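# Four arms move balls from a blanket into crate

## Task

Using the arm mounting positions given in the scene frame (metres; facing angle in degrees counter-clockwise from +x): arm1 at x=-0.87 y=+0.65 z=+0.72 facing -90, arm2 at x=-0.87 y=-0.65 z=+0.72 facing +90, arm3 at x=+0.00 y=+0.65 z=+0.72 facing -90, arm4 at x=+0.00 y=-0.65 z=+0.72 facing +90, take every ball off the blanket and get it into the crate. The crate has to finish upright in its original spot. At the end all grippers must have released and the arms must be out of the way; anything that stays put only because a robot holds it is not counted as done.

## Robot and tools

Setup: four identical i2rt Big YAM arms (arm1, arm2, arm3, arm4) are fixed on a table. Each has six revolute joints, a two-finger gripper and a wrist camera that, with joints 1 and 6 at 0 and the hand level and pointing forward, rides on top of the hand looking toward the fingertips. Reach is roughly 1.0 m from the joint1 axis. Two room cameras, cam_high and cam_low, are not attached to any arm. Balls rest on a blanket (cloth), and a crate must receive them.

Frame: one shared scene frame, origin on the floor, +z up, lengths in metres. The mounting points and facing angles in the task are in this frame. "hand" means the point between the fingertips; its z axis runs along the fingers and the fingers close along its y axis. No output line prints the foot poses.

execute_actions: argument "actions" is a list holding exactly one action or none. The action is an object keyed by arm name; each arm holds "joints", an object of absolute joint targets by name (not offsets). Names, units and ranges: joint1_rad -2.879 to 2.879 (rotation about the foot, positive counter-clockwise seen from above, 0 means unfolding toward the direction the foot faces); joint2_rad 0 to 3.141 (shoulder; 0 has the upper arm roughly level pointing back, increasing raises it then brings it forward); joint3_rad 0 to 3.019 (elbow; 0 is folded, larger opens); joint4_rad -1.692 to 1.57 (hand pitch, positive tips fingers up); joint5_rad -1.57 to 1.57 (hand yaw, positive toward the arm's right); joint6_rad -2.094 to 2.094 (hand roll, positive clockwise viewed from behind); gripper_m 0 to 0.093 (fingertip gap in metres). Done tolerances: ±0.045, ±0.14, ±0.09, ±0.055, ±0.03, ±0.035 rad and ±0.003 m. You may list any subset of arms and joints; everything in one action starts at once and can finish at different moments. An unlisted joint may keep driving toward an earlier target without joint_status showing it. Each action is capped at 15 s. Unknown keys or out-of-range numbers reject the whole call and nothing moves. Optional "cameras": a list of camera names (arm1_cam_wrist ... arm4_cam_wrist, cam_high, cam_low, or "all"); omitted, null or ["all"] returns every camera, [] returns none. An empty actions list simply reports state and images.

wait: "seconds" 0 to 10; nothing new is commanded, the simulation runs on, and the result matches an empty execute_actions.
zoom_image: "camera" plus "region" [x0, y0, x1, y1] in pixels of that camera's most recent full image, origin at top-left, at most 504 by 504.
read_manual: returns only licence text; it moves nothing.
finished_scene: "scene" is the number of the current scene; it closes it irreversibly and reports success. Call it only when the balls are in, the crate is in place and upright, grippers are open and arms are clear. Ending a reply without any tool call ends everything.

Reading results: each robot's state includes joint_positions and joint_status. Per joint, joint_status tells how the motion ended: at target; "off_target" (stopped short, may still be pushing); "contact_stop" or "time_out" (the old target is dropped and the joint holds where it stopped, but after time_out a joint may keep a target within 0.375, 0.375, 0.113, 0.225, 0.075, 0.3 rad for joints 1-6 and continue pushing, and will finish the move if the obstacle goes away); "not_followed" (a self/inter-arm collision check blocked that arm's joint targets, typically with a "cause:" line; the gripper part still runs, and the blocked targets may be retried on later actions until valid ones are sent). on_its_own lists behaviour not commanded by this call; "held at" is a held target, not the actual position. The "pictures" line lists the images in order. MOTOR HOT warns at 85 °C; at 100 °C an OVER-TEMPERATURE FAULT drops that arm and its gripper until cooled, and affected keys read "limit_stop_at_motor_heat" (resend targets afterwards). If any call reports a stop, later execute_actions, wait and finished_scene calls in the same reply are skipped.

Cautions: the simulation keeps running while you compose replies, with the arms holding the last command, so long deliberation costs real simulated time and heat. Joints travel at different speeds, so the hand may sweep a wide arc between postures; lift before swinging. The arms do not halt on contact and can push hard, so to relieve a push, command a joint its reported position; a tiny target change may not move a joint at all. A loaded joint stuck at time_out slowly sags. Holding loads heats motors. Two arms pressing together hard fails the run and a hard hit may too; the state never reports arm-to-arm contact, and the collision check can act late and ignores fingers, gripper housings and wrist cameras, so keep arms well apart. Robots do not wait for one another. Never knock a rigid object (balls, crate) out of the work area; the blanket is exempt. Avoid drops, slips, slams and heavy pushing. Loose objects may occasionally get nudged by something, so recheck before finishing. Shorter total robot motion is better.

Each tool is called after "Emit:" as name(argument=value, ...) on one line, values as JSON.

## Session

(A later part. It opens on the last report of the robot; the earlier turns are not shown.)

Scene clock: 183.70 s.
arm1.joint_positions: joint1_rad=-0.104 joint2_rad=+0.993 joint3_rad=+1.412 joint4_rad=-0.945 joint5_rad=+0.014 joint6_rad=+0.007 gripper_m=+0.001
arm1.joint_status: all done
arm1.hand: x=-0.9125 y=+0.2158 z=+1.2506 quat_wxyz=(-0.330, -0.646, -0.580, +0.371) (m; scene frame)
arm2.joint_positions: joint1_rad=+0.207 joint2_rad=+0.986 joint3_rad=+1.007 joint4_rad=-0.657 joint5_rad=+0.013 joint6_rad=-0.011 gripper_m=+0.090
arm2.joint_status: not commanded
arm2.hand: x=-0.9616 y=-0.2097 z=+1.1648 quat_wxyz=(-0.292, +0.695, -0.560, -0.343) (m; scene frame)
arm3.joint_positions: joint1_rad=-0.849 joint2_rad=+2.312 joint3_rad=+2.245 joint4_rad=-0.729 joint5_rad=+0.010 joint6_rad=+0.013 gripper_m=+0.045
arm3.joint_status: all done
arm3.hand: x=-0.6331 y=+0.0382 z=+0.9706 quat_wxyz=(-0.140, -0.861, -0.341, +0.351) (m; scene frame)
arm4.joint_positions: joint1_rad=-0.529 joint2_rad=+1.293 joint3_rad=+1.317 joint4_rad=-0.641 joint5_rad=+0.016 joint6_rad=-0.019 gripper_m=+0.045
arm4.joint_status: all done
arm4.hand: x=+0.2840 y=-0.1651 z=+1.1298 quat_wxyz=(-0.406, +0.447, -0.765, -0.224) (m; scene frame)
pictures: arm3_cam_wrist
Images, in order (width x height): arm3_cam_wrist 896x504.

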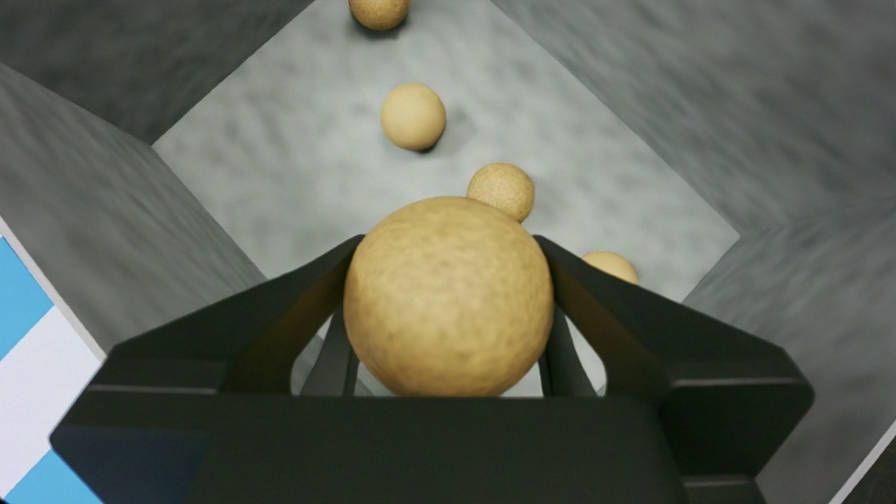

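Emit:
execute_actions(actions=[{"arm3":{"joints":{"gripper_m":0.09}},"arm4":{"joints":{"joint1_rad":0.89,"joint3_rad":2.45,"joint4_rad":-0.913}}}], cameras=[])

Emit:
execute_actions(actions=[{"arm3":{"joints":{"joint2_rad":1.4,"joint3_rad":1.225,"joint4_rad":-0.64}},"arm4":{"joints":{"joint2_rad":2.0}}}], cameras=[])

Emit:
execute_actions(actions=[{"arm3":{"joints":{"joint1_rad":-0.04}},"arm4":{"joints":{"joint2_rad":2.33}}}], cameras=["arm4_cam_wrist"])

Scene clock: 192.33 s.
arm1.joint_positions: joint1_rad=-0.104 joint2_rad=+0.993 joint3_rad=+1.412 joint4_rad=-0.945 joint5_rad=+0.014 joint6_rad=+0.007 gripper_m=+0.001
arm1.joint_status: not commanded
arm1.hand: x=-0.9125 y=+0.2158 z=+1.2506 quat_wxyz=(-0.330, -0.646, -0.580, +0.371) (m; scene frame)
arm2.joint_positions: joint1_rad=+0.207 joint2_rad=+0.986 joint3_rad=+1.007 joint4_rad=-0.657 joint5_rad=+0.013 joint6_rad=-0.011 gripper_m=+0.090
arm2.joint_status: not commanded
arm2.hand: x=-0.9616 y=-0.2097 z=+1.1648 quat_wxyz=(-0.292, +0.695, -0.560, -0.343) (m; scene frame)
arm3.joint_positions: joint1_rad=-0.849 joint2_rad=+2.312 joint3_rad=+2.245 joint4_rad=-0.729 joint5_rad=+0.010 joint6_rad=+0.013 gripper_m=+0.090
arm3.joint_status: all done
arm3.hand: x=-0.6331 y=+0.0382 z=+0.9706 quat_wxyz=(-0.140, -0.861, -0.341, +0.351) (m; scene frame)
arm4.joint_positions: joint1_rad=+0.887 joint2_rad=+1.287 joint3_rad=+2.425 joint4_rad=-0.905 joint5_rad=+0.014 joint6_rad=-0.019 gripper_m=+0.045
arm4.joint_status: all done
arm4.hand: x=-0.2962 y=-0.4196 z=+1.6628 quat_wxyz=(-0.275, +0.584, -0.201, -0.737) (m; scene frame)
pictures: none
No camera images: the call's "cameras" was empty. Leave "cameras" out to get every camera's image.

Scene clock: 194.60 s.
arm1.joint_positions: joint1_rad=-0.104 joint2_rad=+0.993 joint3_rad=+1.412 joint4_rad=-0.945 joint5_rad=+0.014 joint6_rad=+0.007 gripper_m=+0.001
arm1.joint_status: not commanded
arm1.hand: x=-0.9125 y=+0.2158 z=+1.2506 quat_wxyz=(-0.330, -0.646, -0.580, +0.371) (m; scene frame)
arm2.joint_positions: joint1_rad=+0.207 joint2_rad=+0.986 joint3_rad=+1.007 joint4_rad=-0.657 joint5_rad=+0.013 joint6_rad=-0.011 gripper_m=+0.090
arm2.joint_status: not commanded
arm2.hand: x=-0.9616 y=-0.2097 z=+1.1648 quat_wxyz=(-0.292, +0.695, -0.560, -0.343) (m; scene frame)
arm3.joint_positions: joint1_rad=-0.849 joint2_rad=+1.410 joint3_rad=+1.215 joint4_rad=-0.650 joint5_rad=+0.010 joint6_rad=+0.013 gripper_m=+0.090
arm3.joint_status: all done
arm3.hand: x=-0.4075 y=+0.2572 z=+1.0647 quat_wxyz=(-0.131, -0.869, -0.344, +0.330) (m; scene frame)
arm4.joint_positions: joint1_rad=+0.887 joint2_rad=+2.007 joint3_rad=+2.412 joint4_rad=-0.918 joint5_rad=+0.014 joint6_rad=-0.019 gripper_m=+0.045
arm4.joint_status: all done
arm4.hand: x=-0.6297 y=-0.1467 z=+1.2234 quat_wxyz=(-0.182, +0.815, -0.279, -0.473) (m; scene frame)
pictures: none
No camera images: the call's "cameras" was empty. Leave "cameras" out to get every camera's image.

Scene clock: 196.10 s.
arm1.joint_positions: joint1_rad=-0.104 joint2_rad=+0.993 joint3_rad=+1.412 joint4_rad=-0.945 joint5_rad=+0.014 joint6_rad=+0.007 gripper_m=+0.001
arm1.joint_status: not commanded
arm1.hand: x=-0.9125 y=+0.2158 z=+1.2506 quat_wxyz=(-0.330, -0.646, -0.580, +0.371) (m; scene frame)
arm2.joint_positions: joint1_rad=+0.207 joint2_rad=+0.986 joint3_rad=+1.007 joint4_rad=-0.657 joint5_rad=+0.013 joint6_rad=-0.011 gripper_m=+0.090
arm2.joint_status: not commanded
arm2.hand: x=-0.9616 y=-0.2097 z=+1.1648 quat_wxyz=(-0.292, +0.695, -0.560, -0.343) (m; scene frame)
arm3.joint_positions: joint1_rad=-0.034 joint2_rad=+1.410 joint3_rad=+1.215 joint4_rad=-0.650 joint5_rad=+0.014 joint6_rad=+0.013 gripper_m=+0.090
arm3.joint_status: all done
arm3.hand: x=+0.0058 y=+0.0839 z=+1.0644 quat_wxyz=(-0.250, -0.662, -0.660, +0.253) (m; scene frame)
arm4.joint_positions: joint1_rad=+0.887 joint2_rad=+2.361 joint3_rad=+2.425 joint4_rad=-0.918 joint5_rad=+0.014 joint6_rad=-0.019 gripper_m=+0.045
arm4.joint_status: all done
arm4.hand: x=-0.6858 y=-0.0982 z=+0.9363 quat_wxyz=(-0.131, +0.885, -0.303, -0.328) (m; scene frame)
pictures: arm4_cam_wrist
Images, in order (width x height): arm4_cam_wrist 896x504.

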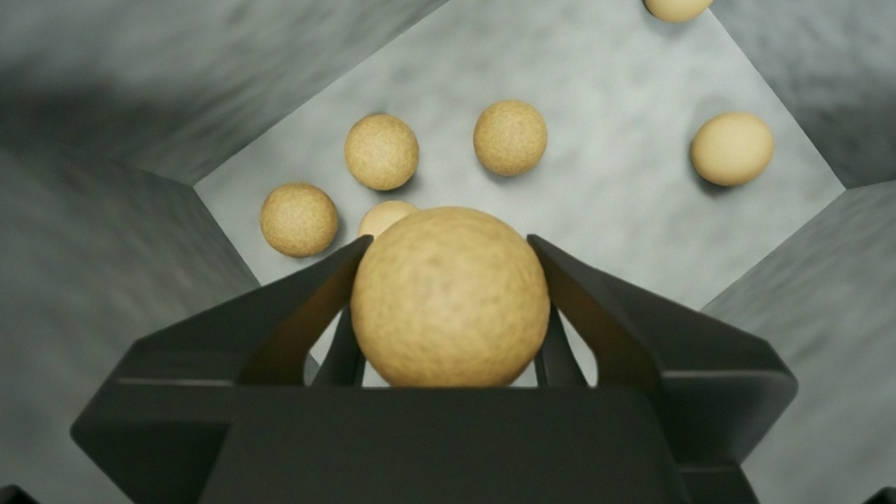

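Emit:
execute_actions(actions=[{"arm1":{"joints":{"joint1_rad":0.582,"joint3_rad":0.717,"joint4_rad":-0.317}},"arm3":{"joints":{"joint2_rad":1.86}},"arm4":{"joints":{"gripper_m":0.09}}}], cameras=["arm3_cam_wrist"])

Emit:
execute_actions(actions=[{"arm1":{"joints":{"joint2_rad":1.4}},"arm4":{"joints":{"joint2_rad":1.1,"joint3_rad":0.905,"joint4_rad":-0.68}}}], cameras=["arm1_cam_wrist","cam_low"])

Scene clock: 204.90 s.
arm1.joint_positions: joint1_rad=+0.578 joint2_rad=+0.996 joint3_rad=+0.716 joint4_rad=-0.331 joint5_rad=+0.012 joint6_rad=+0.007 gripper_m=+0.001
arm1.joint_status: all done
arm1.hand: x=-0.6271 y=+0.2797 z=+0.9723 quat_wxyz=(-0.403, -0.425, -0.780, +0.220) (m; scene frame)
arm2.joint_positions: joint1_rad=+0.207 joint2_rad=+0.986 joint3_rad=+1.007 joint4_rad=-0.657 joint5_rad=+0.013 joint6_rad=-0.011 gripper_m=+0.090
arm2.joint_status: not commanded
arm2.hand: x=-0.9616 y=-0.2097 z=+1.1648 quat_wxyz=(-0.292, +0.695, -0.560, -0.343) (m; scene frame)
arm3.joint_positions: joint1_rad=-0.034 joint2_rad=+1.871 joint3_rad=+1.209 joint4_rad=-0.649 joint5_rad=+0.014 joint6_rad=+0.013 gripper_m=+0.090
arm3.joint_status: all done
arm3.hand: x=+0.0055 y=+0.0869 z=+0.8068 quat_wxyz=(-0.088, -0.701, -0.701, +0.096) (m; scene frame)
arm4.joint_positions: joint1_rad=+0.887 joint2_rad=+2.361 joint3_rad=+2.425 joint4_rad=-0.918 joint5_rad=+0.014 joint6_rad=-0.019 gripper_m=+0.090
arm4.joint_status: all done
arm4.hand: x=-0.6858 y=-0.0982 z=+0.9363 quat_wxyz=(-0.131, +0.885, -0.303, -0.328) (m; scene frame)
pictures: arm3_cam_wrist
Images, in order (width x height): arm3_cam_wrist 896x504.

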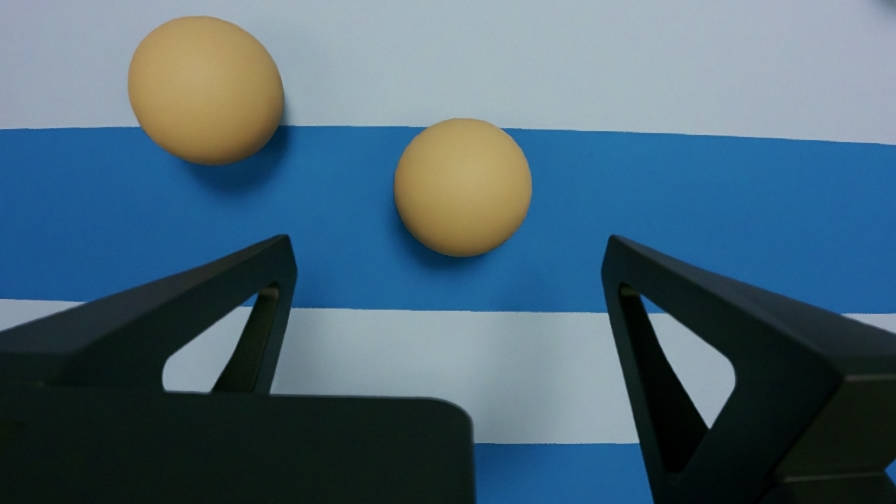

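Scene clock: 206.67 s.
arm1.joint_positions: joint1_rad=+0.578 joint2_rad=+1.398 joint3_rad=+0.716 joint4_rad=-0.325 joint5_rad=+0.012 joint6_rad=+0.007 gripper_m=+0.001
arm1.joint_status: all done
arm1.hand: x=-0.6218 y=+0.2723 z=+0.8000 quat_wxyz=(-0.241, -0.458, -0.845, +0.134) (m; scene frame)
arm2.joint_positions: joint1_rad=+0.207 joint2_rad=+0.986 joint3_rad=+1.007 joint4_rad=-0.657 joint5_rad=+0.013 joint6_rad=-0.011 gripper_m=+0.090
arm2.joint_status: not commanded
arm2.hand: x=-0.9616 y=-0.2097 z=+1.1648 quat_wxyz=(-0.292, +0.695, -0.560, -0.343) (m; scene frame)
arm3.joint_positions: joint1_rad=-0.034 joint2_rad=+1.871 joint3_rad=+1.209 joint4_rad=-0.649 joint5_rad=+0.014 joint6_rad=+0.013 gripper_m=+0.090
arm3.joint_status: not commanded
arm3.hand: x=+0.0055 y=+0.0869 z=+0.8068 quat_wxyz=(-0.088, -0.701, -0.701, +0.096) (m; scene frame)
arm4.joint_positions: joint1_rad=+0.887 joint2_rad=+1.105 joint3_rad=+0.906 joint4_rad=-0.684 joint5_rad=+0.014 joint6_rad=-0.019 gripper_m=+0.090
arm4.joint_status: all done
arm4.hand: x=-0.3440 y=-0.3731 z=+0.9807 quat_wxyz=(-0.126, +0.890, -0.304, -0.316) (m; scene frame)
pictures: arm1_cam_wrist, cam_low
Images, in order (width x height): arm1_cam_wrist 896x504, cam_low 896x504.

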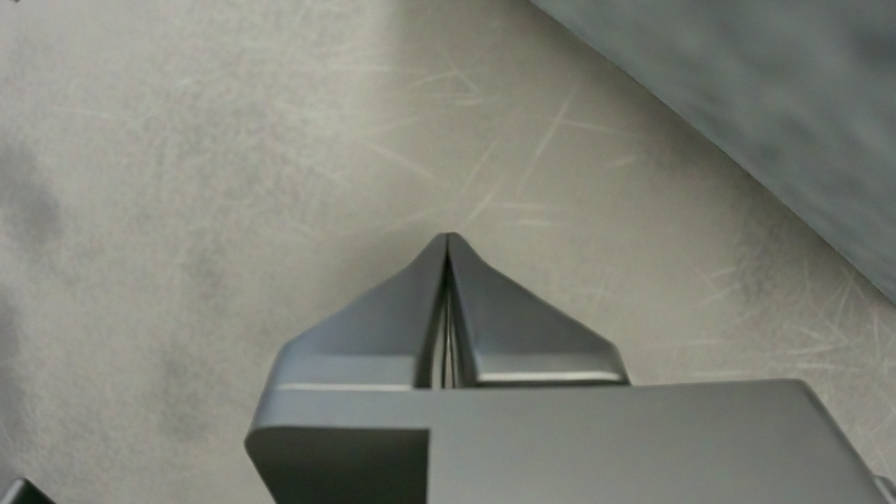

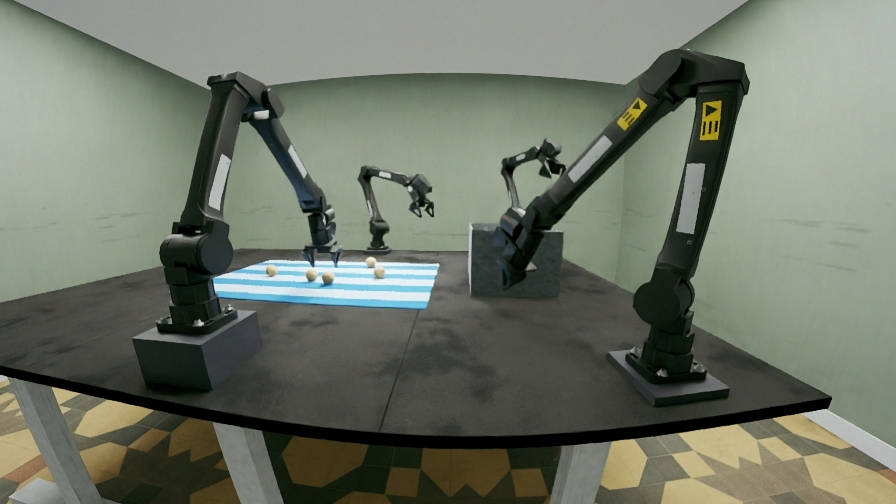

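Emit:
execute_actions(actions=[{"arm1":{"joints":{"joint1_rad":0.442,"joint2_rad":1.628,"joint3_rad":0.872,"joint4_rad":-0.044}},"arm3":{"joints":{"joint1_rad":-0.05,"joint2_rad":1.99,"joint4_rad":-0.51}},"arm4":{"joints":{"joint1_rad":0.18}}}], cameras=["arm3_cam_wrist","cam_high"])

Scene clock: 213.23 s.
arm1.joint_positions: joint1_rad=+0.445 joint2_rad=+1.612 joint3_rad=+0.843 joint4_rad=-0.063 joint5_rad=+0.009 joint6_rad=+0.000 gripper_m=+0.001
arm1.joint_status: all done
arm1.hand: x=-0.6325 y=+0.1589 z=+0.7913 quat_wxyz=(-0.301, -0.496, -0.791, +0.193) (m; scene frame)
arm2.joint_positions: joint1_rad=+0.207 joint2_rad=+0.986 joint3_rad=+1.007 joint4_rad=-0.657 joint5_rad=+0.013 joint6_rad=-0.011 gripper_m=+0.090
arm2.joint_status: not commanded
arm2.hand: x=-0.9616 y=-0.2097 z=+1.1648 quat_wxyz=(-0.292, +0.695, -0.560, -0.343) (m; scene frame)
arm3.joint_positions: joint1_rad=-0.045 joint2_rad=+2.003 joint3_rad=+1.209 joint4_rad=-0.524 joint5_rad=+0.014 joint6_rad=+0.013 gripper_m=+0.090
arm3.joint_status: all done
arm3.hand: x=-0.0003 y=+0.0783 z=+0.7430 quat_wxyz=(-0.085, -0.705, -0.698, +0.094) (m; scene frame)
arm4.joint_positions: joint1_rad=+0.179 joint2_rad=+1.105 joint3_rad=+0.906 joint4_rad=-0.684 joint5_rad=+0.014 joint6_rad=-0.019 gripper_m=+0.090
arm4.joint_status: all done
arm4.hand: x=-0.0798 y=-0.2168 z=+0.9828 quat_wxyz=(-0.227, +0.728, -0.594, -0.256) (m; scene frame)
pictures: arm3_cam_wrist, cam_high
Images, in order (width x height): arm3_cam_wrist 896x504, cam_high 896x504.

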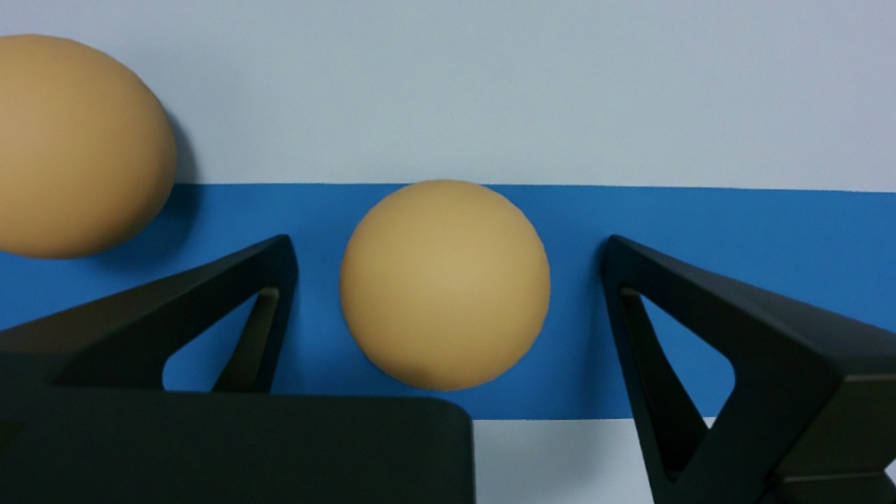

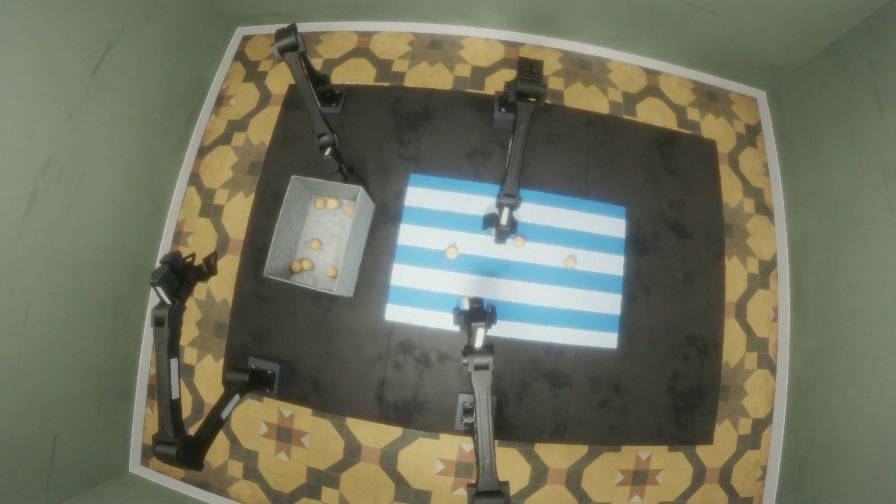

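Emit:
execute_actions(actions=[{"arm1":{"joints":{"joint3_rad":0.6,"joint4_rad":-0.4,"joint2_rad":1.3}},"arm2":{"joints":{"joint1_rad":-0.834,"joint3_rad":2.3,"joint4_rad":-0.36}},"arm3":{"joints":{"gripper_m":0.04}},"arm4":{"joints":{"joint2_rad":1.5}}}], cameras=["arm4_cam_wrist"])

Emit:
execute_actions(actions=[{"arm1":{"joints":{"joint1_rad":-0.3,"joint2_rad":0.5,"joint3_rad":1.2}},"arm2":{"joints":{"joint2_rad":2.59}},"arm3":{"joints":{"joint2_rad":1.3}}}], cameras=["arm2_cam_wrist"])

Scene clock: 221.40 s.
arm1.joint_positions: joint1_rad=+0.445 joint2_rad=+1.301 joint3_rad=+0.600 joint4_rad=-0.392 joint5_rad=+0.009 joint6_rad=+0.002 gripper_m=+0.001
arm1.joint_status: all done
arm1.hand: x=-0.7001 y=+0.2973 z=+0.7824 quat_wxyz=(-0.196, -0.517, -0.823, +0.127) (m; scene frame)
arm2.joint_positions: joint1_rad=-0.825 joint2_rad=+0.990 joint3_rad=+2.302 joint4_rad=-0.362 joint5_rad=+0.016 joint6_rad=-0.011 gripper_m=+0.090
arm2.joint_status: all done
arm2.hand: x=-0.7903 y=-0.5758 z=+1.8735 quat_wxyz=(-0.890, +0.107, -0.285, -0.340) (m; scene frame)
arm3.joint_positions: joint1_rad=-0.045 joint2_rad=+2.003 joint3_rad=+1.209 joint4_rad=-0.524 joint5_rad=+0.014 joint6_rad=+0.013 gripper_m=+0.046
arm3.joint_status: gripper_m off_target (ended at +0.046, target +0.040)
arm3.hand: x=-0.0004 y=+0.0783 z=+0.7430 quat_wxyz=(-0.085, -0.705, -0.698, +0.094) (m; scene frame)
arm4.joint_positions: joint1_rad=+0.179 joint2_rad=+1.511 joint3_rad=+0.906 joint4_rad=-0.684 joint5_rad=+0.014 joint6_rad=-0.019 gripper_m=+0.090
arm4.joint_status: all done
arm4.hand: x=-0.0808 y=-0.2084 z=+0.8082 quat_wxyz=(-0.101, +0.767, -0.625, -0.106) (m; scene frame)
pictures: arm4_cam_wrist
Images, in order (width x height): arm4_cam_wrist 896x504.

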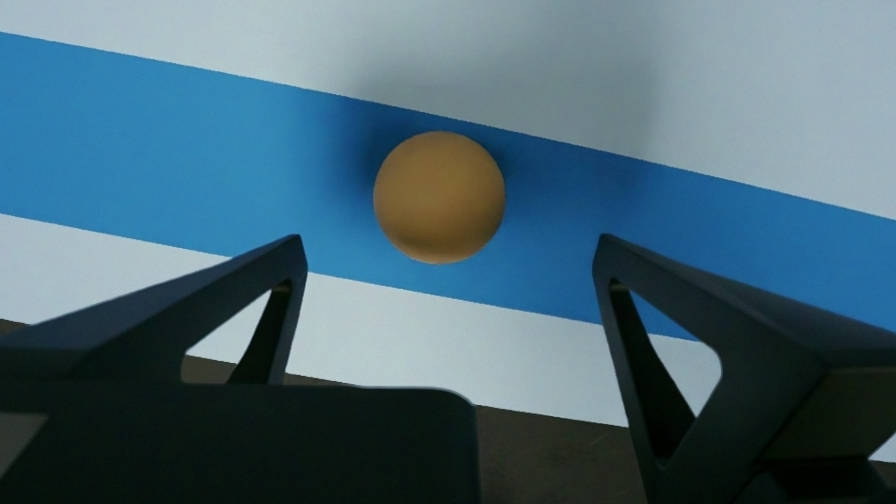

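Scene clock: 223.23 s.
arm1.joint_positions: joint1_rad=-0.292 joint2_rad=+0.501 joint3_rad=+1.201 joint4_rad=-0.395 joint5_rad=+0.012 joint6_rad=+0.005 gripper_m=+0.001
arm1.joint_status: all done
arm1.hand: x=-0.9406 y=+0.4074 z=+1.4267 quat_wxyz=(-0.481, -0.477, -0.352, +0.645) (m; scene frame)
arm2.joint_positions: joint1_rad=-0.825 joint2_rad=+2.602 joint3_rad=+2.264 joint4_rad=-0.369 joint5_rad=+0.016 joint6_rad=-0.011 gripper_m=+0.090
arm2.joint_status: all done
arm2.hand: x=-0.1859 y=-0.0217 z=+0.8028 quat_wxyz=(-0.395, +0.333, -0.844, -0.143) (m; scene frame)
arm3.joint_positions: joint1_rad=-0.045 joint2_rad=+1.300 joint3_rad=+1.209 joint4_rad=-0.520 joint5_rad=+0.014 joint6_rad=+0.013 gripper_m=+0.046
arm3.joint_status: all done
arm3.hand: x=+0.0000 y=+0.0823 z=+1.1450 quat_wxyz=(-0.325, -0.632, -0.622, +0.329) (m; scene frame)
arm4.joint_positions: joint1_rad=+0.179 joint2_rad=+1.511 joint3_rad=+0.906 joint4_rad=-0.684 joint5_rad=+0.014 joint6_rad=-0.019 gripper_m=+0.090
arm4.joint_status: not commanded
arm4.hand: x=-0.0808 y=-0.2084 z=+0.8082 quat_wxyz=(-0.101, +0.767, -0.625, -0.106) (m; scene frame)
pictures: arm2_cam_wrist
Images, in order (width x height): arm2_cam_wrist 896x504.

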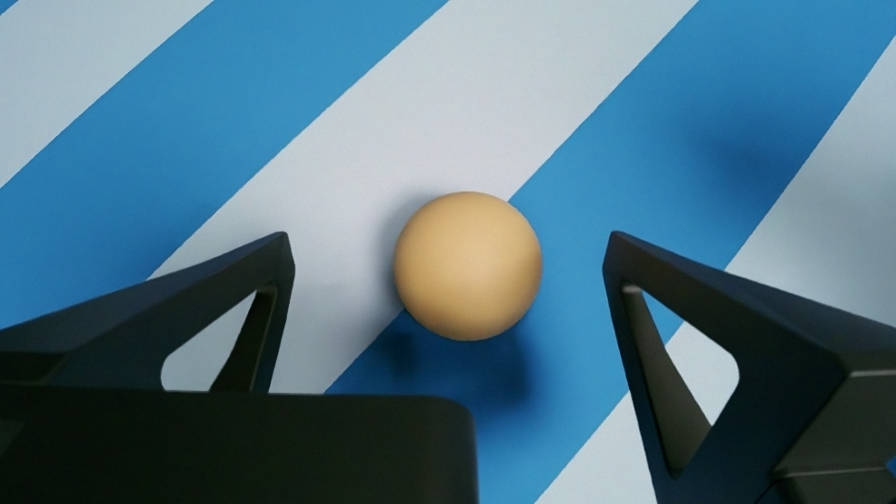

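Emit:
execute_actions(actions=[{"arm2":{"joints":{"joint1_rad":-0.84,"joint2_rad":2.69,"joint4_rad":-0.28}},"arm3":{"joints":{"joint1_rad":-0.85,"joint3_rad":2.27,"joint4_rad":-0.73}},"arm4":{"joints":{"joint2_rad":1.623,"joint3_rad":0.851,"joint4_rad":-0.52}}}], cameras=["arm4_cam_wrist","arm2_cam_wrist"])

Scene clock: 228.50 s.
arm1.joint_positions: joint1_rad=-0.292 joint2_rad=+0.501 joint3_rad=+1.201 joint4_rad=-0.395 joint5_rad=+0.012 joint6_rad=+0.005 gripper_m=+0.001
arm1.joint_status: not commanded
arm1.hand: x=-0.9406 y=+0.4074 z=+1.4267 quat_wxyz=(-0.481, -0.477, -0.352, +0.645) (m; scene frame)
arm2.joint_positions: joint1_rad=-0.831 joint2_rad=+2.661 joint3_rad=+2.267 joint4_rad=-0.294 joint5_rad=+0.016 joint6_rad=-0.011 gripper_m=+0.090
arm2.joint_status: all done
arm2.hand: x=-0.1800 y=-0.0237 z=+0.7652 quat_wxyz=(-0.404, +0.329, -0.841, -0.145) (m; scene frame)
arm3.joint_positions: joint1_rad=-0.849 joint2_rad=+1.306 joint3_rad=+2.255 joint4_rad=-0.723 joint5_rad=+0.016 joint6_rad=+0.013 gripper_m=+0.046
arm3.joint_status: all done
arm3.hand: x=-0.3247 y=+0.3384 z=+1.6862 quat_wxyz=(-0.294, -0.581, -0.225, +0.725) (m; scene frame)
arm4.joint_positions: joint1_rad=+0.179 joint2_rad=+1.622 joint3_rad=+0.856 joint4_rad=-0.534 joint5_rad=+0.014 joint6_rad=-0.019 gripper_m=+0.090
arm4.joint_status: all done
arm4.hand: x=-0.0809 y=-0.2070 z=+0.7526 quat_wxyz=(-0.097, +0.768, -0.625, -0.102) (m; scene frame)
pictures: arm2_cam_wrist, arm4_cam_wrist
Images, in order (width x height): arm2_cam_wrist 896x504, arm4_cam_wrist 896x504.

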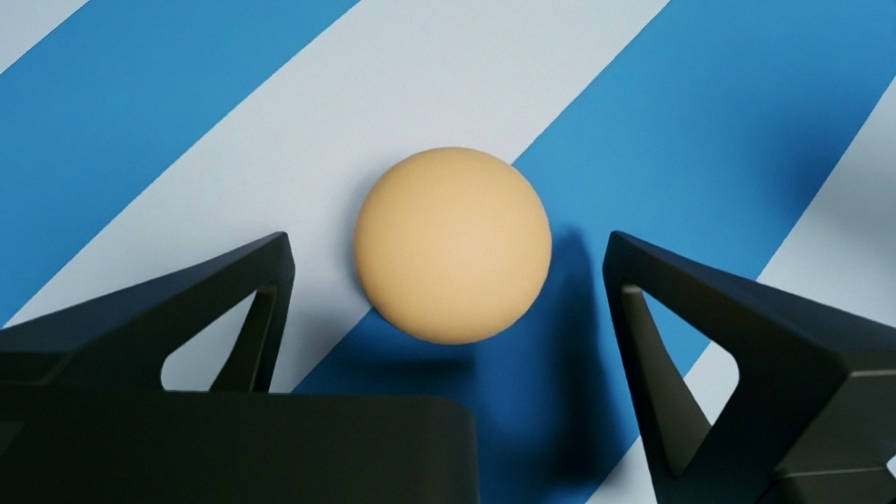

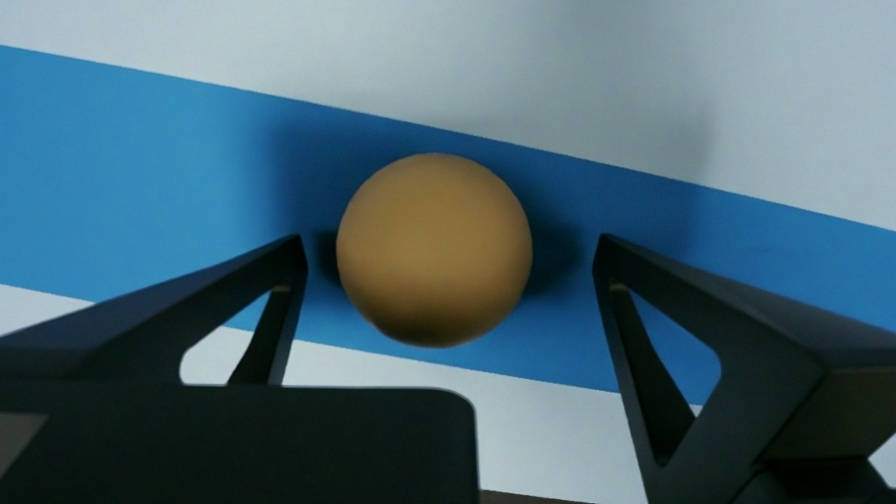

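Emit:
execute_actions(actions=[{"arm2":{"joints":{"joint2_rad":2.75,"joint3_rad":2.37}},"arm3":{"joints":{"joint2_rad":2.31}},"arm4":{"joints":{"joint2_rad":1.67,"joint4_rad":-0.47}}}], cameras=["arm4_cam_wrist","arm2_cam_wrist","arm3_cam_wrist"])

Scene clock: 232.93 s.
arm1.joint_positions: joint1_rad=-0.292 joint2_rad=+0.501 joint3_rad=+1.201 joint4_rad=-0.395 joint5_rad=+0.012 joint6_rad=+0.005 gripper_m=+0.001
arm1.joint_status: not commanded
arm1.hand: x=-0.9406 y=+0.4074 z=+1.4267 quat_wxyz=(-0.481, -0.477, -0.352, +0.645) (m; scene frame)
arm2.joint_positions: joint1_rad=-0.831 joint2_rad=+2.706 joint3_rad=+2.328 joint4_rad=-0.290 joint5_rad=+0.016 joint6_rad=-0.011 gripper_m=+0.090
arm2.joint_status: all done
arm2.hand: x=-0.1725 y=-0.0168 z=+0.7581 quat_wxyz=(-0.412, +0.327, -0.837, -0.148) (m; scene frame)
arm3.joint_positions: joint1_rad=-0.849 joint2_rad=+2.304 joint3_rad=+2.224 joint4_rad=-0.735 joint5_rad=+0.016 joint6_rad=+0.013 gripper_m=+0.046
arm3.joint_status: all done
arm3.hand: x=-0.6293 y=+0.0423 z=+0.9648 quat_wxyz=(-0.134, -0.864, -0.341, +0.344) (m; scene frame)
arm4.joint_positions: joint1_rad=+0.179 joint2_rad=+1.645 joint3_rad=+0.856 joint4_rad=-0.482 joint5_rad=+0.014 joint6_rad=-0.019 gripper_m=+0.090
arm4.joint_status: all done
arm4.hand: x=-0.0825 y=-0.1980 z=+0.7460 quat_wxyz=(-0.106, +0.766, -0.624, -0.112) (m; scene frame)
pictures: arm2_cam_wrist, arm3_cam_wrist, arm4_cam_wrist
Images, in order (width x height): arm2_cam_wrist 896x504, arm3_cam_wrist 896x504, arm4_cam_wrist 896x504.

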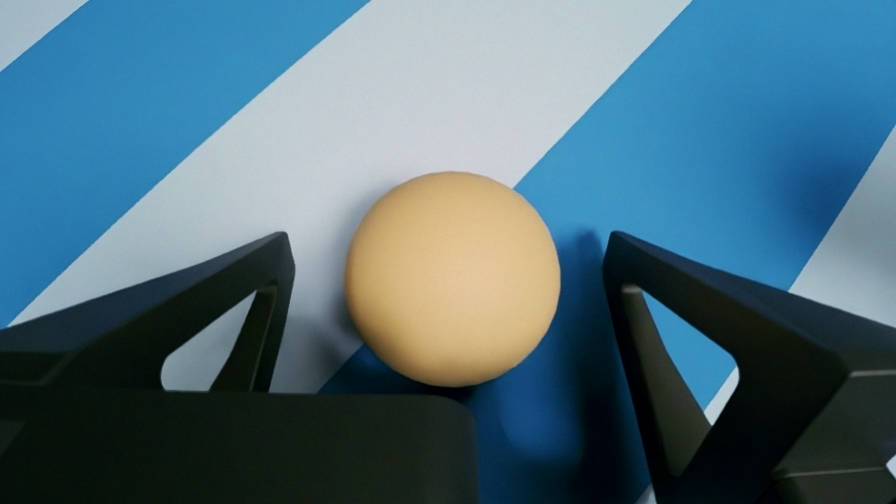

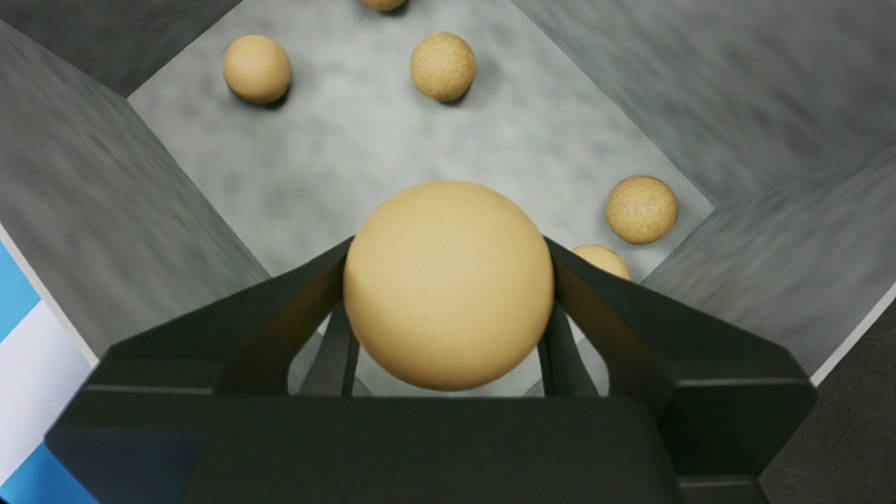

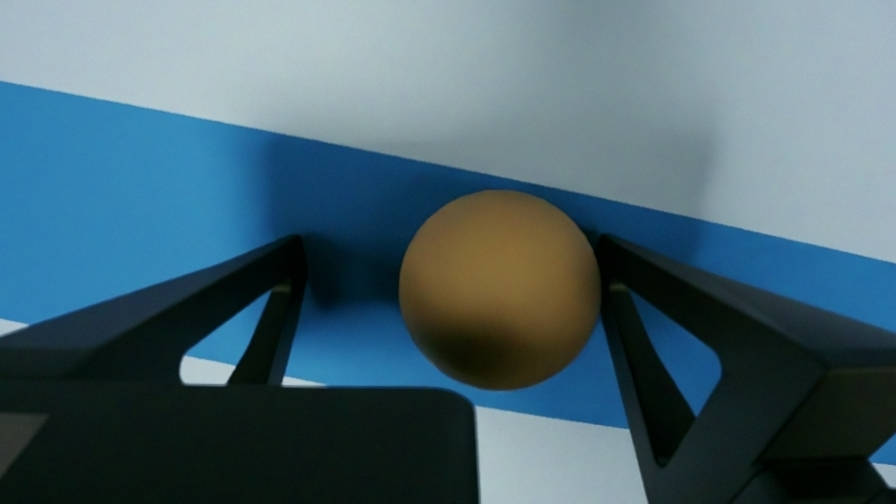

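Emit:
execute_actions(actions=[{"arm2":{"joints":{"gripper_m":0.04}},"arm3":{"joints":{"gripper_m":0.09}},"arm4":{"joints":{"gripper_m":0.04}}}], cameras=[])

Emit:
execute_actions(actions=[{"arm2":{"joints":{"joint2_rad":1.621}},"arm3":{"joints":{"joint2_rad":1.4,"joint3_rad":1.375,"joint4_rad":-0.70}},"arm4":{"joints":{"joint2_rad":1.1}}}], cameras=[])

Emit:
execute_actions(actions=[{"arm2":{"joints":{"joint1_rad":-0.212,"joint3_rad":1.552,"joint4_rad":-1.231}},"arm3":{"joints":{"joint1_rad":0.108}}}], cameras=[])

Emit:
execute_actions(actions=[{"arm2":{"joints":{"joint3_rad":1.178,"joint4_rad":-0.852}},"arm3":{"joints":{"joint2_rad":1.955}},"arm4":{"joints":{"joint1_rad":0.89,"joint3_rad":2.45,"joint4_rad":-0.913}}}], cameras=["arm2_cam_wrist","arm3_cam_wrist"])

Scene clock: 240.97 s.
arm1.joint_positions: joint1_rad=-0.292 joint2_rad=+0.501 joint3_rad=+1.201 joint4_rad=-0.395 joint5_rad=+0.012 joint6_rad=+0.005 gripper_m=+0.001
arm1.joint_status: not commanded
arm1.hand: x=-0.9406 y=+0.4074 z=+1.4267 quat_wxyz=(-0.481, -0.477, -0.352, +0.645) (m; scene frame)
arm2.joint_positions: joint1_rad=-0.831 joint2_rad=+2.706 joint3_rad=+2.328 joint4_rad=-0.290 joint5_rad=+0.016 joint6_rad=-0.011 gripper_m=+0.046
arm2.joint_status: gripper_m off_target (ended at +0.046, target +0.040)
arm2.hand: x=-0.1725 y=-0.0168 z=+0.7581 quat_wxyz=(-0.412, +0.327, -0.837, -0.148) (m; scene frame)
arm3.joint_positions: joint1_rad=-0.849 joint2_rad=+2.304 joint3_rad=+2.224 joint4_rad=-0.735 joint5_rad=+0.016 joint6_rad=+0.013 gripper_m=+0.090
arm3.joint_status: all done
arm3.hand: x=-0.6293 y=+0.0423 z=+0.9648 quat_wxyz=(-0.134, -0.864, -0.341, +0.344) (m; scene frame)
arm4.joint_positions: joint1_rad=+0.179 joint2_rad=+1.645 joint3_rad=+0.856 joint4_rad=-0.480 joint5_rad=+0.014 joint6_rad=-0.019 gripper_m=+0.041
arm4.joint_status: all done
arm4.hand: x=-0.0827 y=-0.1974 z=+0.7462 quat_wxyz=(-0.107, +0.766, -0.624, -0.113) (m; scene frame)
pictures: none
No camera images: the call's "cameras" was empty. Leave "cameras" out to get every camera's image.

Scene clock: 243.30 s.
arm1.joint_positions: joint1_rad=-0.292 joint2_rad=+0.501 joint3_rad=+1.201 joint4_rad=-0.395 joint5_rad=+0.012 joint6_rad=+0.005 gripper_m=+0.001
arm1.joint_status: not commanded
arm1.hand: x=-0.9406 y=+0.4074 z=+1.4267 quat_wxyz=(-0.481, -0.477, -0.352, +0.645) (m; scene frame)
arm2.joint_positions: joint1_rad=-0.831 joint2_rad=+1.637 joint3_rad=+2.344 joint4_rad=-0.284 joint5_rad=+0.016 joint6_rad=-0.011 gripper_m=+0.046
arm2.joint_status: all done
arm2.hand: x=-0.4071 y=-0.2272 z=+1.6743 quat_wxyz=(-0.787, +0.194, -0.506, -0.295) (m; scene frame)
arm3.joint_positions: joint1_rad=-0.849 joint2_rad=+1.403 joint3_rad=+1.372 joint4_rad=-0.711 joint5_rad=+0.016 joint6_rad=+0.013 gripper_m=+0.090
arm3.joint_status: all done
arm3.hand: x=-0.4238 y=+0.2421 z=+1.1447 quat_wxyz=(-0.147, -0.851, -0.336, +0.375) (m; scene frame)
arm4.joint_positions: joint1_rad=+0.179 joint2_rad=+1.086 joint3_rad=+0.851 joint4_rad=-0.480 joint5_rad=+0.014 joint6_rad=-0.019 gripper_m=+0.041
arm4.joint_status: all done
arm4.hand: x=-0.0835 y=-0.1976 z=+0.9962 quat_wxyz=(-0.277, +0.703, -0.574, -0.316) (m; scene frame)
pictures: none
No camera images: the call's "cameras" was empty. Leave "cameras" out to get every camera's image.

Scene clock: 244.80 s.
arm1.joint_positions: joint1_rad=-0.292 joint2_rad=+0.501 joint3_rad=+1.201 joint4_rad=-0.395 joint5_rad=+0.012 joint6_rad=+0.005 gripper_m=+0.001
arm1.joint_status: not commanded
arm1.hand: x=-0.9406 y=+0.4074 z=+1.4267 quat_wxyz=(-0.481, -0.477, -0.352, +0.645) (m; scene frame)
arm2.joint_positions: joint1_rad=-0.208 joint2_rad=+1.643 joint3_rad=+1.545 joint4_rad=-1.222 joint5_rad=+0.015 joint6_rad=-0.011 gripper_m=+0.046
arm2.joint_status: all done
arm2.hand: x=-0.7531 y=-0.1045 z=+1.0479 quat_wxyz=(-0.104, +0.629, -0.767, -0.071) (m; scene frame)
arm3.joint_positions: joint1_rad=+0.114 joint2_rad=+1.403 joint3_rad=+1.372 joint4_rad=-0.711 joint5_rad=+0.014 joint6_rad=+0.013 gripper_m=+0.090
arm3.joint_status: all done
arm3.hand: x=+0.0929 y=+0.0689 z=+1.1443 quat_wxyz=(-0.304, -0.599, -0.692, +0.264) (m; scene frame)
arm4.joint_positions: joint1_rad=+0.179 joint2_rad=+1.086 joint3_rad=+0.851 joint4_rad=-0.480 joint5_rad=+0.014 joint6_rad=-0.019 gripper_m=+0.041
arm4.joint_status: not commanded
arm4.hand: x=-0.0835 y=-0.1976 z=+0.9962 quat_wxyz=(-0.277, +0.703, -0.574, -0.316) (m; scene frame)
pictures: none
No camera images: the call's "cameras" was empty. Leave "cameras" out to get every camera's image.

Scene clock: 246.97 s.
arm1.joint_positions: joint1_rad=-0.292 joint2_rad=+0.501 joint3_rad=+1.201 joint4_rad=-0.395 joint5_rad=+0.012 joint6_rad=+0.005 gripper_m=+0.001
arm1.joint_status: not commanded
arm1.hand: x=-0.9406 y=+0.4074 z=+1.4267 quat_wxyz=(-0.481, -0.477, -0.352, +0.645) (m; scene frame)
arm2.joint_positions: joint1_rad=-0.208 joint2_rad=+1.628 joint3_rad=+1.171 joint4_rad=-0.865 joint5_rad=+0.015 joint6_rad=-0.011 gripper_m=+0.046
arm2.joint_status: all done
arm2.hand: x=-0.7614 y=-0.1471 z=+0.9178 quat_wxyz=(-0.103, +0.629, -0.767, -0.070) (m; scene frame)
arm3.joint_positions: joint1_rad=+0.114 joint2_rad=+1.966 joint3_rad=+1.355 joint4_rad=-0.709 joint5_rad=+0.014 joint6_rad=+0.013 gripper_m=+0.090
arm3.joint_status: all done
arm3.hand: x=+0.0951 y=+0.0533 z=+0.8039 quat_wxyz=(-0.091, -0.648, -0.751, +0.087) (m; scene frame)
arm4.joint_positions: joint1_rad=+0.890 joint2_rad=+1.092 joint3_rad=+2.444 joint4_rad=-0.905 joint5_rad=+0.014 joint6_rad=-0.019 gripper_m=+0.041
arm4.joint_status: all done
arm4.hand: x=-0.1659 y=-0.5259 z=+1.7222 quat_wxyz=(-0.293, +0.502, -0.172, -0.795) (m; scene frame)
pictures: arm2_cam_wrist, arm3_cam_wrist
Images, in order (width x height): arm2_cam_wrist 896x504, arm3_cam_wrist 896x504.

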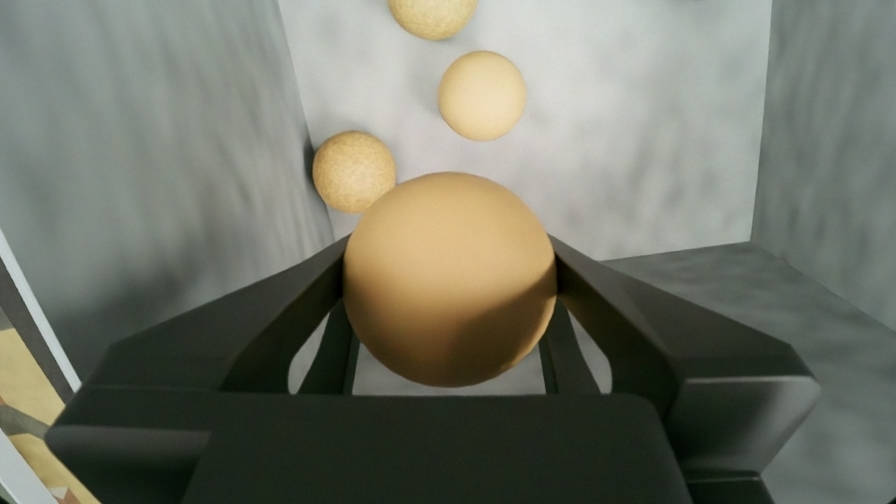

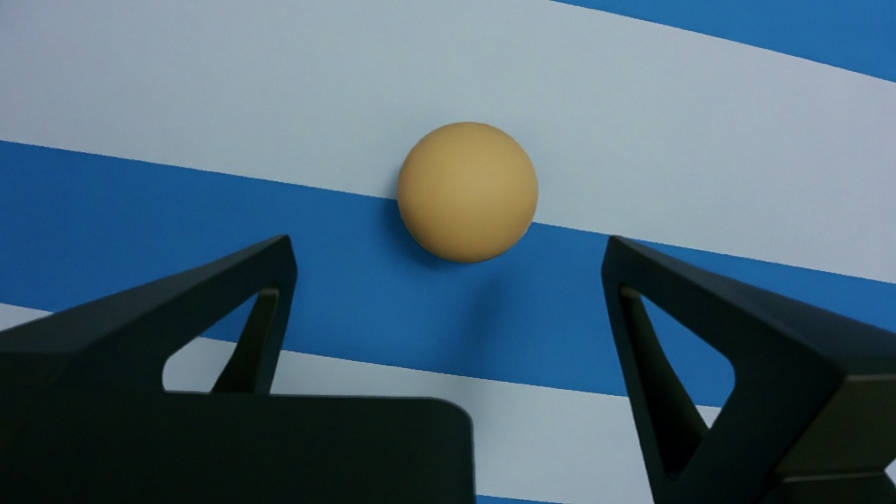

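Arm4 missed its ball; bring it back.

Emit:
execute_actions(actions=[{"arm2":{"joints":{"gripper_m":0.09}},"arm3":{"joints":{"joint1_rad":0.098,"joint2_rad":2.07,"joint4_rad":-0.58}},"arm4":{"joints":{"joint1_rad":0.18,"joint3_rad":0.905,"joint4_rad":-0.68,"gripper_m":0.09}}}], cameras=["arm4_cam_wrist","arm3_cam_wrist","cam_high"])

Scene clock: 251.63 s.
arm1.joint_positions: joint1_rad=-0.292 joint2_rad=+0.501 joint3_rad=+1.201 joint4_rad=-0.395 joint5_rad=+0.012 joint6_rad=+0.005 gripper_m=+0.001
arm1.joint_status: not commanded
arm1.hand: x=-0.9406 y=+0.4074 z=+1.4267 quat_wxyz=(-0.481, -0.477, -0.352, +0.645) (m; scene frame)
arm2.joint_positions: joint1_rad=-0.208 joint2_rad=+1.628 joint3_rad=+1.171 joint4_rad=-0.865 joint5_rad=+0.015 joint6_rad=-0.011 gripper_m=+0.090
arm2.joint_status: all done
arm2.hand: x=-0.7614 y=-0.1471 z=+0.9178 quat_wxyz=(-0.103, +0.629, -0.767, -0.070) (m; scene frame)
arm3.joint_positions: joint1_rad=+0.103 joint2_rad=+2.080 joint3_rad=+1.355 joint4_rad=-0.593 joint5_rad=+0.014 joint6_rad=+0.013 gripper_m=+0.090
arm3.joint_status: all done
arm3.hand: x=+0.0902 y=+0.0435 z=+0.7438 quat_wxyz=(-0.092, -0.651, -0.748, +0.087) (m; scene frame)
arm4.joint_positions: joint1_rad=+0.176 joint2_rad=+1.121 joint3_rad=+0.909 joint4_rad=-0.686 joint5_rad=+0.014 joint6_rad=-0.019 gripper_m=+0.090
arm4.joint_status: all done
arm4.hand: x=-0.0790 y=-0.2147 z=+0.9770 quat_wxyz=(-0.223, +0.729, -0.597, -0.250) (m; scene frame)
pictures: arm3_cam_wrist, arm4_cam_wrist, cam_high
Images, in order (width x height): arm3_cam_wrist 896x504, arm4_cam_wrist 896x504, cam_high 896x504.

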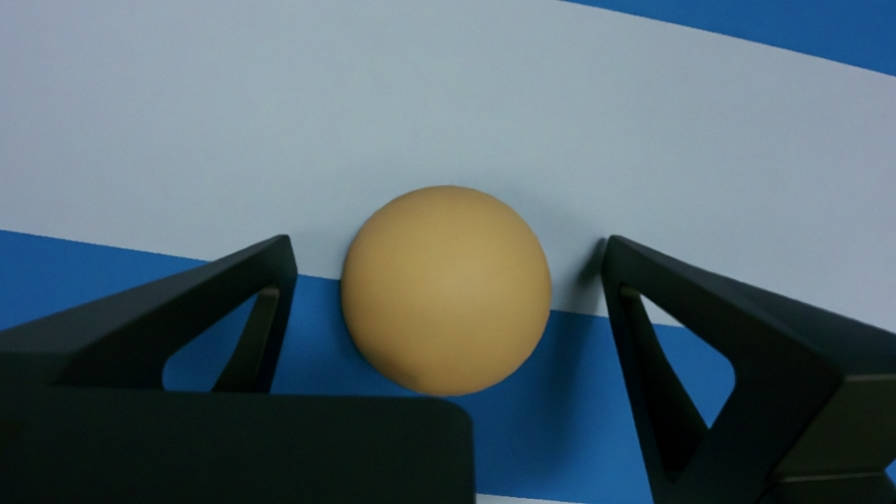

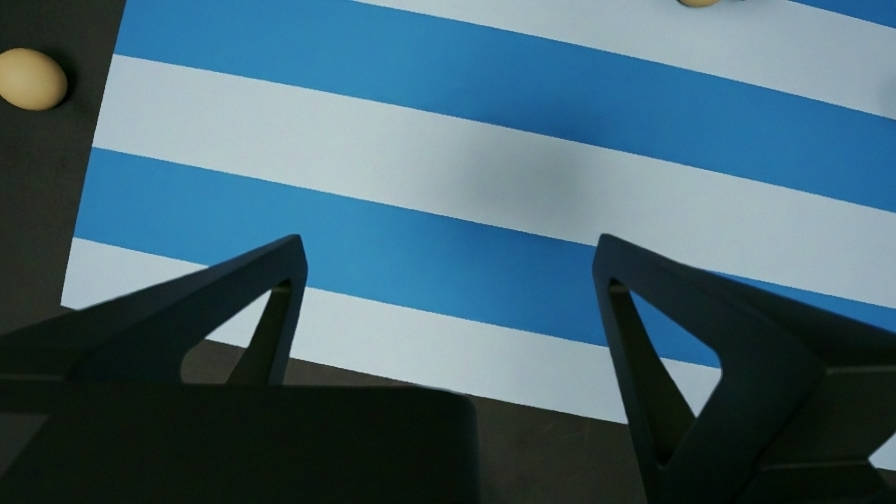

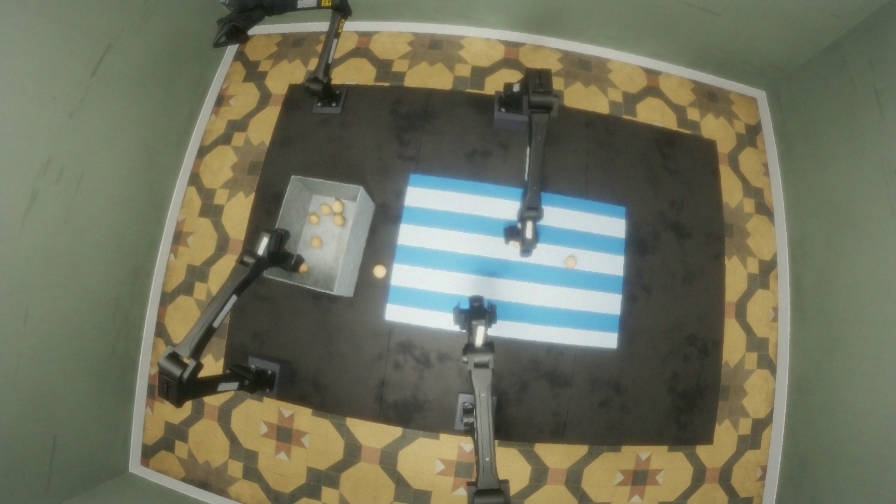

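Emit:
execute_actions(actions=[{"arm2":{"joints":{"joint2_rad":0.6}},"arm3":{"joints":{"gripper_m":0.04}},"arm4":{"joints":{"joint1_rad":0.74,"joint3_rad":1.57}}}], cameras=[])

Emit:
execute_actions(actions=[{"arm2":{"joints":{"joint1_rad":0.3}},"arm3":{"joints":{"joint2_rad":1.3}},"arm4":{"joints":{"joint2_rad":1.96}}}], cameras=["arm4_cam_wrist"])

Scene clock: 257.47 s.
arm1.joint_positions: joint1_rad=-0.292 joint2_rad=+0.501 joint3_rad=+1.201 joint4_rad=-0.395 joint5_rad=+0.012 joint6_rad=+0.005 gripper_m=+0.001
arm1.joint_status: not commanded
arm1.hand: x=-0.9406 y=+0.4074 z=+1.4267 quat_wxyz=(-0.481, -0.477, -0.352, +0.645) (m; scene frame)
arm2.joint_positions: joint1_rad=-0.208 joint2_rad=+0.596 joint3_rad=+1.167 joint4_rad=-0.860 joint5_rad=+0.015 joint6_rad=-0.011 gripper_m=+0.090
arm2.joint_status: all done
arm2.hand: x=-0.8068 y=-0.3530 z=+1.3553 quat_wxyz=(-0.471, +0.506, -0.622, -0.368) (m; scene frame)
arm3.joint_positions: joint1_rad=+0.103 joint2_rad=+2.080 joint3_rad=+1.355 joint4_rad=-0.593 joint5_rad=+0.014 joint6_rad=+0.013 gripper_m=+0.046
arm3.joint_status: gripper_m off_target (ended at +0.046, target +0.040)
arm3.hand: x=+0.0902 y=+0.0435 z=+0.7438 quat_wxyz=(-0.092, -0.651, -0.748, +0.087) (m; scene frame)
arm4.joint_positions: joint1_rad=+0.744 joint2_rad=+1.092 joint3_rad=+1.518 joint4_rad=-0.686 joint5_rad=+0.014 joint6_rad=-0.019 gripper_m=+0.090
arm4.joint_status: all done
arm4.hand: x=-0.3355 y=-0.2943 z=+1.3401 quat_wxyz=(-0.257, +0.727, -0.310, -0.556) (m; scene frame)
pictures: none
No camera images: the call's "cameras" was empty. Leave "cameras" out to get every camera's image.

Scene clock: 259.10 s.
arm1.joint_positions: joint1_rad=-0.292 joint2_rad=+0.501 joint3_rad=+1.201 joint4_rad=-0.395 joint5_rad=+0.012 joint6_rad=+0.005 gripper_m=+0.001
arm1.joint_status: not commanded
arm1.hand: x=-0.9406 y=+0.4074 z=+1.4267 quat_wxyz=(-0.481, -0.477, -0.352, +0.645) (m; scene frame)
arm2.joint_positions: joint1_rad=+0.294 joint2_rad=+0.596 joint3_rad=+1.167 joint4_rad=-0.860 joint5_rad=+0.015 joint6_rad=-0.011 gripper_m=+0.090
arm2.joint_status: all done
arm2.hand: x=-0.9577 y=-0.3581 z=+1.3546 quat_wxyz=(-0.365, +0.645, -0.477, -0.473) (m; scene frame)
arm3.joint_positions: joint1_rad=+0.103 joint2_rad=+1.304 joint3_rad=+1.355 joint4_rad=-0.589 joint5_rad=+0.014 joint6_rad=+0.013 gripper_m=+0.046
arm3.joint_status: all done
arm3.hand: x=+0.0857 y=+0.0763 z=+1.2143 quat_wxyz=(-0.373, -0.573, -0.654, +0.324) (m; scene frame)
arm4.joint_positions: joint1_rad=+0.744 joint2_rad=+1.986 joint3_rad=+1.538 joint4_rad=-0.686 joint5_rad=+0.014 joint6_rad=-0.019 gripper_m=+0.090
arm4.joint_status: all done
arm4.hand: x=-0.4660 y=-0.1481 z=+0.8107 quat_wxyz=(-0.100, +0.898, -0.380, -0.197) (m; scene frame)
pictures: arm4_cam_wrist
Images, in order (width x height): arm4_cam_wrist 896x504.

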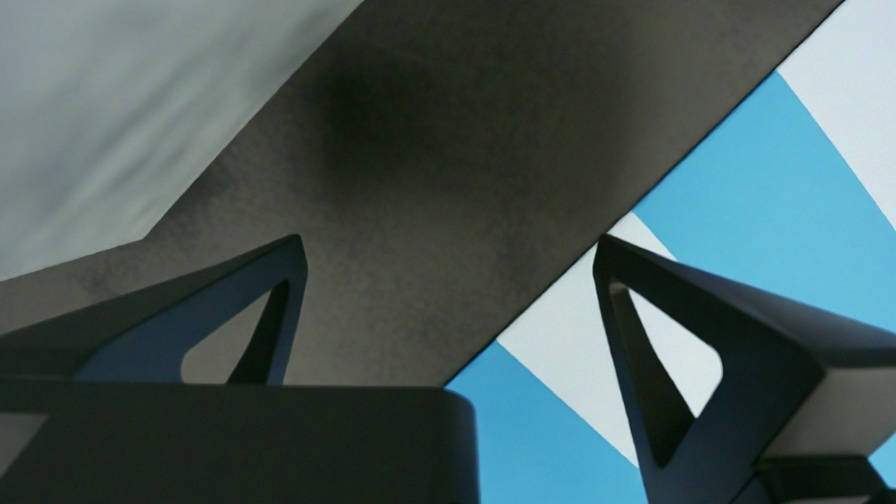

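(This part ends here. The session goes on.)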